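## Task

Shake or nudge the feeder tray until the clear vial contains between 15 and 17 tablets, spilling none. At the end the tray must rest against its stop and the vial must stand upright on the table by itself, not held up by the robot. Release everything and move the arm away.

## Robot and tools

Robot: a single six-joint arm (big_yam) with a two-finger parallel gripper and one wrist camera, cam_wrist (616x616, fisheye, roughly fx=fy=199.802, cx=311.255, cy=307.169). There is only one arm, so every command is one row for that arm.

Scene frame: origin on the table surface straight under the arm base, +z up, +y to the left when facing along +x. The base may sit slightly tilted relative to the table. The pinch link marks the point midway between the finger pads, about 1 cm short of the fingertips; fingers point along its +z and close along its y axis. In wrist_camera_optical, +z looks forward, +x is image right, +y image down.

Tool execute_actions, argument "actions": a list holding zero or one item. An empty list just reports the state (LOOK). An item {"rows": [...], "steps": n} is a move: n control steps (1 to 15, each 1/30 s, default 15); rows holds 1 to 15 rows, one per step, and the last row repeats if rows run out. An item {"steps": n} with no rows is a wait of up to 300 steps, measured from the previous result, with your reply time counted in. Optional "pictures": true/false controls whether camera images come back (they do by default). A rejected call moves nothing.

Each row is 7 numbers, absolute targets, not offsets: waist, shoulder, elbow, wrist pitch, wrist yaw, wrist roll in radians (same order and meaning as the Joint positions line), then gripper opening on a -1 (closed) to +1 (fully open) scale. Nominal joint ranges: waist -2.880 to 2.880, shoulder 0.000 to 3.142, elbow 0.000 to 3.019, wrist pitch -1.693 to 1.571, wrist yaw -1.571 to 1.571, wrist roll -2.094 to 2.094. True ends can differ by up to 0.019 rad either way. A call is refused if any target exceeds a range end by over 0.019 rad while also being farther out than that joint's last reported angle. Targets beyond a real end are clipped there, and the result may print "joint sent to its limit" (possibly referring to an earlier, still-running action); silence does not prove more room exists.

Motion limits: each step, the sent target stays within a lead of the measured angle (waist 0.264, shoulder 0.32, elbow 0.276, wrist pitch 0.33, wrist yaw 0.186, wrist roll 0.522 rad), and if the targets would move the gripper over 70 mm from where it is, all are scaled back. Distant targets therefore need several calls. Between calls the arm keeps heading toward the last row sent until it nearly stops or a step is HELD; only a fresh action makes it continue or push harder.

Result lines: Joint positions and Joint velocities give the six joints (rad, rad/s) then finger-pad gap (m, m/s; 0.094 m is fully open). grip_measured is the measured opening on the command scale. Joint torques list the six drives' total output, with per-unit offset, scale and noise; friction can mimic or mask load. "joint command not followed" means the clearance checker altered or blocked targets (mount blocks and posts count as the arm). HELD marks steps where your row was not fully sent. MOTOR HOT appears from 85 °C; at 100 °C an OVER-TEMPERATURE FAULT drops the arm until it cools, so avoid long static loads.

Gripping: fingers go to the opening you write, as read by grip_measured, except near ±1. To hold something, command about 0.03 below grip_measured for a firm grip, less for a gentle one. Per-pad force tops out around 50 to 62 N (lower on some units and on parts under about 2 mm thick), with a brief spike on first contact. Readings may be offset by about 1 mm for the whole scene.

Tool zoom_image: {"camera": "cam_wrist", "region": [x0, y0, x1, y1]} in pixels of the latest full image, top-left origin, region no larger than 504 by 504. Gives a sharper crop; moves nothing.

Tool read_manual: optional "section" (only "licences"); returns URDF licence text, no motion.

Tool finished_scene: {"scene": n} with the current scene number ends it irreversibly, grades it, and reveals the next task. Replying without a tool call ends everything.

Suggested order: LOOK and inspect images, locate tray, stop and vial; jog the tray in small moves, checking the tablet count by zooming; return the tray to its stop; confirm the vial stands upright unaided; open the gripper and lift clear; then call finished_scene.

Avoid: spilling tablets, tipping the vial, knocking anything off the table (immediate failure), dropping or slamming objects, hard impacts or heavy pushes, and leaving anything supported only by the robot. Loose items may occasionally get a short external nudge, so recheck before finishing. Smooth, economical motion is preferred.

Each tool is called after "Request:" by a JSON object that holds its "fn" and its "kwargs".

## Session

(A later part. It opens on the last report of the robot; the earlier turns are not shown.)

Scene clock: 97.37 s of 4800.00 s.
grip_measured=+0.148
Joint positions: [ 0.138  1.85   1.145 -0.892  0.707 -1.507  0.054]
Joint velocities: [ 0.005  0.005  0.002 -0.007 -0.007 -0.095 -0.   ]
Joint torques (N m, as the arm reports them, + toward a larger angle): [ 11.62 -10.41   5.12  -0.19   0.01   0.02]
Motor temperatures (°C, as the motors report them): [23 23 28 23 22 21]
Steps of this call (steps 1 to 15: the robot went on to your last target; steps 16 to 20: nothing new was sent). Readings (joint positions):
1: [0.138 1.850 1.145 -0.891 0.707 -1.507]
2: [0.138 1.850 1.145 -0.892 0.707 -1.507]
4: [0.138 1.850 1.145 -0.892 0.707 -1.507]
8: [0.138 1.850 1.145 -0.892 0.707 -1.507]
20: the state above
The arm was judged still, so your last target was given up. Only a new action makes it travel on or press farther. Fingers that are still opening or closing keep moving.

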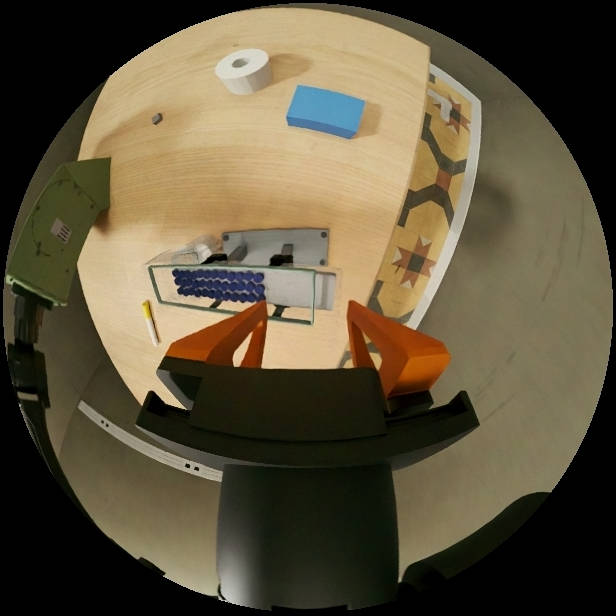

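~0.85 pitch per jog; at the edge. Three jogs.

Request:
{"fn": "execute_actions", "kwargs": {"actions": [{"rows":[[0.135,1.853,1.14,-0.9,0.71,-1.51,0.05],[0.135,1.853,1.14,-0.9,0.71,-1.51,0],[0.135,1.853,1.14,-0.9,0.71,-1.51,-0.05],[0.135,1.853,1.14,-0.9,0.71,-1.51,-0.1],[0.135,1.853,1.14,-0.9,0.71,-1.51,-0.15],[0.135,1.853,1.14,-0.9,0.71,-1.51,-0.2],[0.135,1.853,1.14,-0.9,0.71,-1.51,-0.25],[0.135,1.853,1.14,-0.9,0.71,-1.51,-0.3],[0.135,1.853,1.14,-0.9,0.71,-1.51,-0.35],[0.135,1.853,1.14,-0.9,0.71,-1.51,0.15]]}], "pictures": false}}

Request:
{"fn": "execute_actions", "kwargs": {"actions": [{"steps":15}], "pictures": false}}

Request:
{"fn": "execute_actions", "kwargs": {"actions": [{"rows":[[0.135,1.853,1.14,-0.9,0.71,-1.51,0.05],[0.135,1.853,1.14,-0.9,0.71,-1.51,0],[0.135,1.853,1.14,-0.9,0.71,-1.51,-0.05],[0.135,1.853,1.14,-0.9,0.71,-1.51,-0.1],[0.135,1.853,1.14,-0.9,0.71,-1.51,-0.15],[0.135,1.853,1.14,-0.9,0.71,-1.51,-0.2],[0.135,1.853,1.14,-0.9,0.71,-1.51,-0.25],[0.135,1.853,1.14,-0.9,0.71,-1.51,-0.3],[0.135,1.853,1.14,-0.9,0.71,-1.51,-0.35],[0.135,1.853,1.14,-0.9,0.71,-1.51,0.15]]}], "pictures": false}}

Request:
{"fn": "execute_actions", "kwargs": {"actions": [{"steps":15}], "pictures": false}}

Request:
{"fn": "execute_actions", "kwargs": {"actions": [{"rows":[[0.135,1.853,1.14,-0.9,0.71,-1.51,0.05],[0.135,1.853,1.14,-0.9,0.71,-1.51,0],[0.135,1.853,1.14,-0.9,0.71,-1.51,-0.05],[0.135,1.853,1.14,-0.9,0.71,-1.51,-0.1],[0.135,1.853,1.14,-0.9,0.71,-1.51,-0.15],[0.135,1.853,1.14,-0.9,0.71,-1.51,-0.2],[0.135,1.853,1.14,-0.9,0.71,-1.51,-0.25],[0.135,1.853,1.14,-0.9,0.71,-1.51,-0.3],[0.135,1.853,1.14,-0.9,0.71,-1.51,-0.35],[0.135,1.853,1.14,-0.9,0.71,-1.51,0.15]]}], "pictures": false}}

Request:
{"fn": "execute_actions", "kwargs": {"actions": [{"steps":20}]}}

Request:
{"fn": "zoom_image", "kwargs": {"camera": "cam_wrist", "region": [135, 220, 295, 330]}}

Scene clock: 111.07 s of 4800.00 s.
grip_measured=+0.148
Joint positions: [ 0.138  1.85   1.145 -0.891  0.707 -1.507  0.054]
Joint velocities: [-0.015 -0.005 -0.002  0.012 -0.095 -0.051  0.002]
Joint torques (N m, as the arm reports them, + toward a larger angle): [ 11.39 -10.37   5.15  -0.16   0.     0.02]
Motor temperatures (°C, as the motors report them): [24 23 28 23 22 21]
Steps of this call (steps 1 to 90: nothing new was sent; then 10.20 s passed at rest; steps 91 to 105: all 15 steps of this action). Readings (joint positions):
91: [0.138 1.850 1.145 -0.892 0.707 -1.507]
92: [0.138 1.850 1.145 -0.892 0.707 -1.507]
94: [0.138 1.850 1.145 -0.892 0.707 -1.507]
98: [0.138 1.850 1.145 -0.887 0.707 -1.507]
105: the state above

Scene clock: 111.57 s of 4800.00 s.
grip_measured=+0.148
Joint positions: [ 0.138  1.85   1.145 -0.892  0.707 -1.507  0.054]
Joint velocities: [-0.005 -0.015  0.002  0.002 -0.022 -0.007 -0.001]
Joint torques (N m, as the arm reports them, + toward a larger angle): [ 11.77 -10.43   5.15  -0.18  -0.01   0.02]
Motor temperatures (°C, as the motors report them): [24 23 28 23 22 21]
Steps of this call (steps 1 to 15: the robot went on to your last target). Readings (joint positions):
1: [0.138 1.850 1.145 -0.892 0.707 -1.507]
2: [0.138 1.850 1.145 -0.892 0.707 -1.507]
4: [0.138 1.850 1.145 -0.892 0.707 -1.507]
8: [0.138 1.850 1.145 -0.892 0.707 -1.507]
15: the state above
The arm was judged still, so your last target was given up. Only a new action makes it travel on or press farther. Fingers that are still opening or closing keep moving.

Scene clock: 112.07 s of 4800.00 s.
grip_measured=+0.148
Joint positions: [ 0.138  1.849  1.145 -0.891  0.707 -1.507  0.054]
Joint velocities: [-0.015  0.005  0.002 -0.012  0.007 -0.007  0.001]
Joint torques (N m, as the arm reports them, + toward a larger angle): [ 11.93 -10.58   5.08  -0.14  -0.01   0.02]
Motor temperatures (°C, as the motors report them): [24 23 28 23 22 21]
Steps of this call (steps 1 to 15: all 15 steps of this action). Readings (joint positions):
1: [0.138 1.850 1.145 -0.892 0.707 -1.507]
2: [0.138 1.850 1.145 -0.892 0.707 -1.507]
4: [0.138 1.850 1.145 -0.892 0.707 -1.507]
8: [0.138 1.850 1.145 -0.887 0.707 -1.507]
15: the state above

Scene clock: 112.57 s of 4800.00 s.
grip_measured=+0.148
Joint positions: [ 0.138  1.849  1.145 -0.892  0.707 -1.507  0.054]
Joint velocities: [-0.005  0.005 -0.002 -0.002 -0.007  0.095 -0.   ]
Joint torques (N m, as the arm reports them, + toward a larger angle): [ 11.7  -10.76   5.12  -0.18  -0.01   0.02]
Motor temperatures (°C, as the motors report them): [24 23 28 23 22 21]
Steps of this call (steps 1 to 15: the robot went on to your last target). Readings (joint positions):
1: [0.138 1.849 1.145 -0.891 0.707 -1.507]
2: [0.138 1.849 1.145 -0.892 0.707 -1.507]
4: [0.138 1.849 1.145 -0.892 0.707 -1.507]
8: [0.138 1.849 1.145 -0.892 0.707 -1.507]
15: the state above
The arm was judged still, so your last target was given up. Only a new action makes it travel on or press farther. Fingers that are still opening or closing keep moving.

Scene clock: 113.07 s of 4800.00 s.
grip_measured=+0.148
Joint positions: [ 0.138  1.849  1.145 -0.891  0.707 -1.507  0.054]
Joint velocities: [-0.005 -0.015 -0.007 -0.007 -0.051 -0.081 -0.   ]
Joint torques (N m, as the arm reports them, + toward a larger angle): [ 11.63 -10.52   5.18  -0.15  -0.01   0.02]
Motor temperatures (°C, as the motors report them): [24 23 28 23 22 21]
Steps of this call (steps 1 to 15: all 15 steps of this action). Readings (joint positions):
1: [0.138 1.849 1.145 -0.892 0.707 -1.507]
2: [0.138 1.849 1.145 -0.892 0.707 -1.507]
4: [0.138 1.849 1.145 -0.892 0.707 -1.507]
8: [0.138 1.849 1.145 -0.887 0.707 -1.507]
15: the state above

Scene clock: 113.73 s of 4800.00 s.
grip_measured=+0.148
Joint positions: [ 0.138  1.849  1.145 -0.891  0.707 -1.507  0.054]
Joint velocities: [ 0.005 -0.015 -0.012  0.007 -0.081 -0.007 -0.   ]
Joint torques (N m, as the arm reports them, + toward a larger angle): [ 11.67 -10.42   5.13  -0.2   -0.01   0.02]
Motor temperatures (°C, as the motors report them): [24 23 28 23 22 21]
Steps of this call (steps 1 to 15: the robot went on to your last target; steps 16 to 20: nothing new was sent). Readings (joint positions):
1: [0.138 1.849 1.145 -0.891 0.707 -1.507]
2: [0.138 1.849 1.145 -0.891 0.707 -1.507]
4: [0.138 1.849 1.145 -0.891 0.707 -1.507]
8: [0.138 1.849 1.145 -0.891 0.707 -1.507]
20: the state above
The arm was judged still, so your last target was given up. Only a new action makes it travel on or press farther. Fingers that are still opening or closing keep moving.

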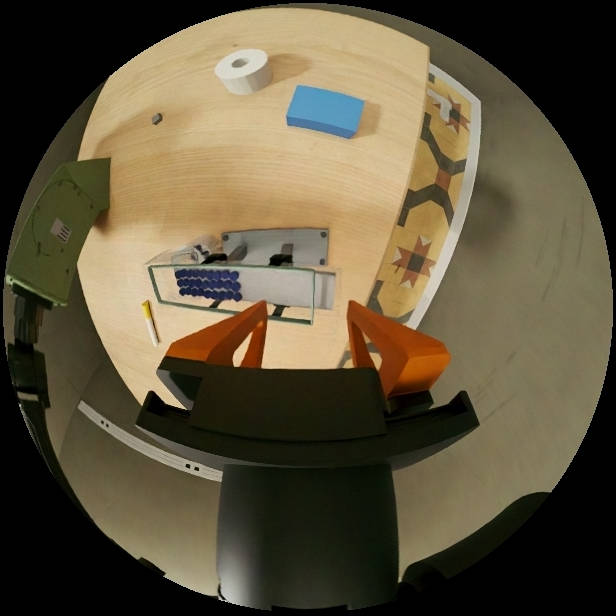

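Region (135, 220, 295, 330) of cam_wrist's 616x616 image, scaled by 3.150, with more detail than that image has; it fills the top 346 rows of this view, and the rest is white.

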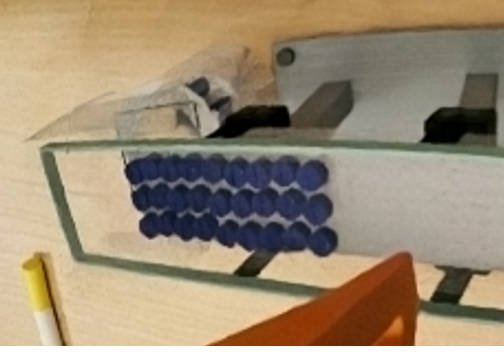

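9 columns left. Two more.

Request:
{"fn": "execute_actions", "kwargs": {"actions": [{"rows":[[0.135,1.853,1.14,-0.9,0.71,-1.51,0.05],[0.135,1.853,1.14,-0.9,0.71,-1.51,0],[0.135,1.853,1.14,-0.9,0.71,-1.51,-0.05],[0.135,1.853,1.14,-0.9,0.71,-1.51,-0.1],[0.135,1.853,1.14,-0.9,0.71,-1.51,-0.15],[0.135,1.853,1.14,-0.9,0.71,-1.51,-0.2],[0.135,1.853,1.14,-0.9,0.71,-1.51,-0.25],[0.135,1.853,1.14,-0.9,0.71,-1.51,-0.3],[0.135,1.853,1.14,-0.9,0.71,-1.51,-0.36],[0.135,1.853,1.14,-0.9,0.71,-1.51,0.15]]}], "pictures": false}}

Request:
{"fn": "execute_actions", "kwargs": {"actions": [{"steps":15}], "pictures": false}}

Request:
{"fn": "execute_actions", "kwargs": {"actions": [{"rows":[[0.135,1.853,1.14,-0.9,0.71,-1.51,0.05],[0.135,1.853,1.14,-0.9,0.71,-1.51,0],[0.135,1.853,1.14,-0.9,0.71,-1.51,-0.05],[0.135,1.853,1.14,-0.9,0.71,-1.51,-0.1],[0.135,1.853,1.14,-0.9,0.71,-1.51,-0.15],[0.135,1.853,1.14,-0.9,0.71,-1.51,-0.2],[0.135,1.853,1.14,-0.9,0.71,-1.51,-0.25],[0.135,1.853,1.14,-0.9,0.71,-1.51,-0.3],[0.135,1.853,1.14,-0.9,0.71,-1.51,-0.36],[0.135,1.853,1.14,-0.9,0.71,-1.51,0.15]]}], "pictures": false}}

Request:
{"fn": "execute_actions", "kwargs": {"actions": [{"steps":20}]}}

Request:
{"fn": "zoom_image", "kwargs": {"camera": "cam_wrist", "region": [150, 230, 250, 320]}}

Scene clock: 120.23 s of 4800.00 s.
grip_measured=+0.148
Joint positions: [ 0.138  1.849  1.145 -0.891  0.707 -1.507  0.054]
Joint velocities: [-0.005  0.005  0.007 -0.002 -0.022  0.022  0.   ]
Joint torques (N m, as the arm reports them, + toward a larger angle): [ 11.77 -10.54   5.09  -0.21  -0.01   0.02]
Motor temperatures (°C, as the motors report them): [24 23 28 23 22 21]
Steps of this call (steps 1 to 90: nothing new was sent; then 3.00 s passed at rest; steps 91 to 105: all 15 steps of this action). Readings (joint positions):
91: [0.138 1.849 1.145 -0.891 0.707 -1.507]
92: [0.138 1.849 1.145 -0.891 0.707 -1.507]
94: [0.138 1.849 1.145 -0.891 0.707 -1.507]
98: [0.138 1.849 1.145 -0.887 0.707 -1.507]
105: the state above

Scene clock: 120.73 s of 4800.00 s.
grip_measured=+0.148
Joint positions: [ 0.138  1.849  1.145 -0.891  0.707 -1.507  0.054]
Joint velocities: [-0.015 -0.015 -0.012 -0.007  0.007 -0.022 -0.   ]
Joint torques (N m, as the arm reports them, + toward a larger angle): [ 11.82 -10.51   5.08  -0.2   -0.01   0.02]
Motor temperatures (°C, as the motors report them): [24 23 28 23 22 21]
Steps of this call (steps 1 to 15: the robot went on to your last target). Readings (joint positions):
1: [0.138 1.849 1.145 -0.891 0.707 -1.507]
2: [0.138 1.849 1.145 -0.891 0.707 -1.507]
4: [0.138 1.849 1.145 -0.891 0.707 -1.507]
8: [0.138 1.849 1.145 -0.891 0.707 -1.507]
15: the state above
The arm was judged still, so your last target was given up. Only a new action makes it travel on or press farther. Fingers that are still opening or closing keep moving.

Scene clock: 121.23 s of 4800.00 s.
grip_measured=+0.148
Joint positions: [ 0.138  1.848  1.145 -0.891  0.707 -1.507  0.054]
Joint velocities: [-0.005 -0.015  0.007 -0.012 -0.022  0.037  0.   ]
Joint torques (N m, as the arm reports them, + toward a larger angle): [11.63 -9.94  5.15 -0.2   0.    0.02]
Motor temperatures (°C, as the motors report them): [24 23 28 23 22 21]
Steps of this call (steps 1 to 15: all 15 steps of this action). Readings (joint positions):
1: [0.138 1.849 1.145 -0.891 0.707 -1.507]
2: [0.138 1.849 1.145 -0.891 0.707 -1.507]
4: [0.138 1.849 1.145 -0.891 0.707 -1.507]
8: [0.138 1.849 1.145 -0.887 0.707 -1.507]
15: the state above

Scene clock: 121.90 s of 4800.00 s.
grip_measured=+0.148
Joint positions: [ 0.138  1.848  1.145 -0.891  0.707 -1.507  0.054]
Joint velocities: [-0.005  0.005  0.002  0.002  0.007  0.022  0.   ]
Joint torques (N m, as the arm reports them, + toward a larger angle): [ 11.6  -10.22   5.15  -0.21  -0.01   0.02]
Motor temperatures (°C, as the motors report them): [24 23 28 23 22 21]
Steps of this call (steps 1 to 15: the robot went on to your last target; steps 16 to 20: nothing new was sent). Readings (joint positions):
1: [0.138 1.848 1.145 -0.891 0.707 -1.507]
2: [0.138 1.848 1.145 -0.891 0.707 -1.507]
4: [0.138 1.848 1.145 -0.891 0.707 -1.507]
8: [0.138 1.848 1.145 -0.891 0.707 -1.507]
20: the state above
The arm was judged still, so your last target was given up. Only a new action makes it travel on or press farther. Fingers that are still opening or closing keep moving.

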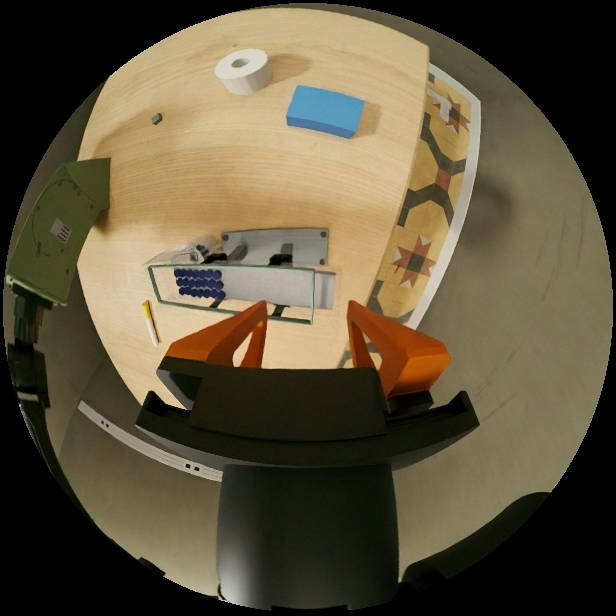

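Region (150, 230, 250, 320) of cam_wrist's 616x616 image, scaled by 5.040, with more detail than that image has; it fills the top 454 rows of this view, and the rest is white.

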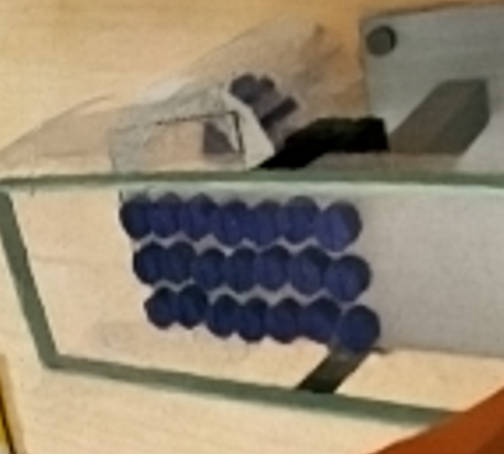

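21 left → 15 dropped. Lift and inspect.

Request:
{"fn": "execute_actions", "kwargs": {"actions": [{"rows":[[0.145,1.845,1.15,-0.9,0.71,-1.5,0.5],[0.15,1.835,1.15,-0.9,0.71,-1.5,0.8],[0.16,1.825,1.15,-0.91,0.71,-1.5,0.9],[0.17,1.815,1.15,-0.92,0.71,-1.49,0.9],[0.18,1.8,1.15,-0.935,0.71,-1.48,0.9],[0.19,1.785,1.15,-0.95,0.71,-1.47,0.9],[0.2,1.77,1.15,-0.97,0.71,-1.46,0.9],[0.21,1.75,1.15,-0.99,0.71,-1.45,0.9],[0.22,1.73,1.15,-1.01,0.71,-1.44,0.9],[0.23,1.71,1.15,-1.03,0.71,-1.43,0.9],[0.23,1.69,1.14,-1.05,0.71,-1.42,0.9],[0.23,1.67,1.13,-1.07,0.71,-1.41,0.9],[0.23,1.65,1.12,-1.09,0.71,-1.4,0.9],[0.23,1.63,1.1,-1.1,0.71,-1.4,0.9],[0.23,1.61,1.08,-1.11,0.71,-1.4,0.9]]}], "pictures": false}}

Request:
{"fn": "execute_actions", "kwargs": {"actions": [{"rows":[[0.23,1.58,1.055,-1.12,0.71,-1.4,0.9],[0.23,1.55,1.03,-1.12,0.71,-1.4,0.9],[0.23,1.52,1.005,-1.13,0.71,-1.4,0.9],[0.23,1.49,0.98,-1.13,0.71,-1.4,0.9],[0.23,1.46,0.955,-1.14,0.71,-1.4,0.9],[0.23,1.43,0.93,-1.14,0.71,-1.4,0.9],[0.23,1.4,0.905,-1.15,0.71,-1.4,0.9],[0.23,1.38,0.88,-1.15,0.71,-1.4,0.9],[0.23,1.36,0.86,-1.15,0.71,-1.4,0.9],[0.23,1.34,0.84,-1.15,0.71,-1.4,0.9],[0.23,1.33,0.83,-1.15,0.71,-1.4,0.9]]}], "pictures": false}}

Request:
{"fn": "execute_actions", "kwargs": {"actions": [{"steps":12}]}}

Request:
{"fn": "zoom_image", "kwargs": {"camera": "cam_wrist", "region": [250, 130, 410, 260]}}

Scene clock: 130.00 s of 4800.00 s.
grip_measured=+0.899
Joint positions: [ 0.238  1.648  1.13  -1.072  0.707 -1.436  0.089]
Joint velocities: [ 0.083 -0.825 -0.305 -0.344  0.022  0.183  0.001]
Joint torques (N m, as the arm reports them, + toward a larger angle): [ 8.77 -7.83  4.01 -0.05  0.    0.14]
Motor temperatures (°C, as the motors report them): [24 23 28 23 21 21]
Steps of this call (steps 1 to 90: nothing new was sent; then 4.60 s passed at rest; steps 91 to 105: all 15 steps of this action). Readings (joint positions):
91: [0.138 1.848 1.145 -0.891 0.707 -1.507]
92: [0.138 1.848 1.145 -0.891 0.707 -1.507]
94: [0.141 1.844 1.145 -0.899 0.707 -1.506]
98: [0.167 1.808 1.145 -0.948 0.707 -1.489]
105: the state above

Scene clock: 130.50 s of 4800.00 s.
grip_measured=+0.899
Joint positions: [ 0.24   1.32   0.837 -1.148  0.708 -1.415  0.089]
Joint velocities: [-0.005  0.005 -0.012 -0.012  0.007  0.007  0.001]
Joint torques (N m, as the arm reports them, + toward a larger angle): [ 5.19 -3.96  6.11  0.13 -0.02  0.18]
Motor temperatures (°C, as the motors report them): [24 23 28 23 21 21]
Steps of this call (steps 1 to 15: all 15 steps of this action). Readings (joint positions):
1: [0.240 1.620 1.116 -1.083 0.707 -1.431]
2: [0.240 1.590 1.096 -1.092 0.707 -1.427]
4: [0.240 1.531 1.046 -1.108 0.708 -1.422]
8: [0.240 1.420 0.936 -1.134 0.708 -1.417]
15: the state above

Scene clock: 130.90 s of 4800.00 s.
grip_measured=+0.899
Joint positions: [ 0.24   1.32   0.837 -1.148  0.708 -1.413  0.089]
Joint velocities: [-0.015  0.005 -0.007 -0.002  0.081 -0.037 -0.   ]
Joint torques (N m, as the arm reports them, + toward a larger angle): [ 5.53 -3.7   5.92  0.21 -0.02  0.16]
Motor temperatures (°C, as the motors report them): [24 23 28 23 21 21]
Steps of this call (steps 1 to 12: the robot went on to your last target). Readings (joint positions):
1: [0.240 1.320 0.837 -1.148 0.708 -1.415]
2: [0.240 1.320 0.837 -1.148 0.708 -1.414]
4: [0.240 1.320 0.837 -1.148 0.708 -1.414]
8: [0.240 1.320 0.837 -1.148 0.708 -1.413]
12: the state above

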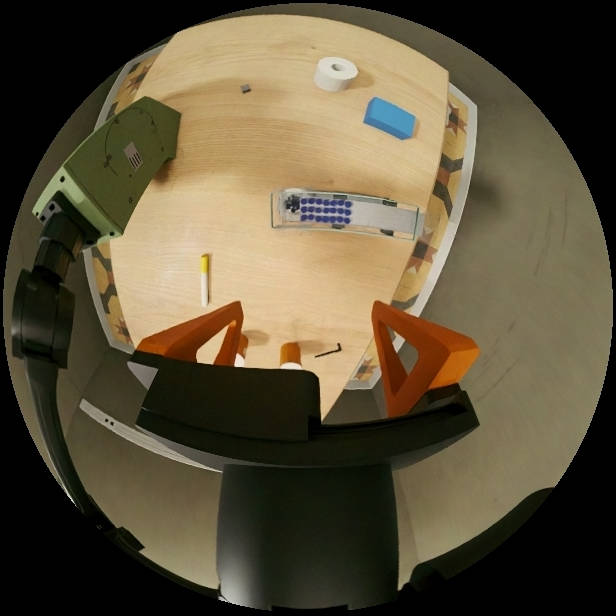

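Region (250, 130, 410, 260) of cam_wrist's 616x616 image, scaled by 3.150, with more detail than that image has; it fills the top 410 rows of this view, and the rest is white.

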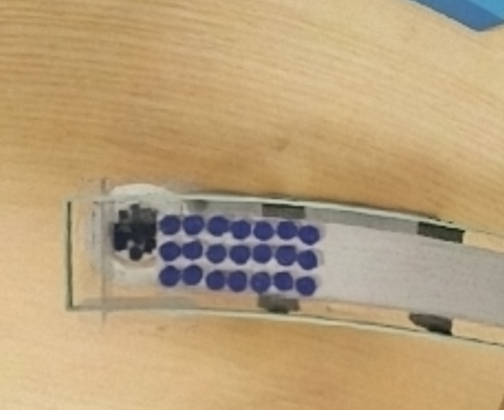

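Request:
{"fn": "finished_scene", "kwargs": {"scene": 2}}

The scene is finished: the task was done.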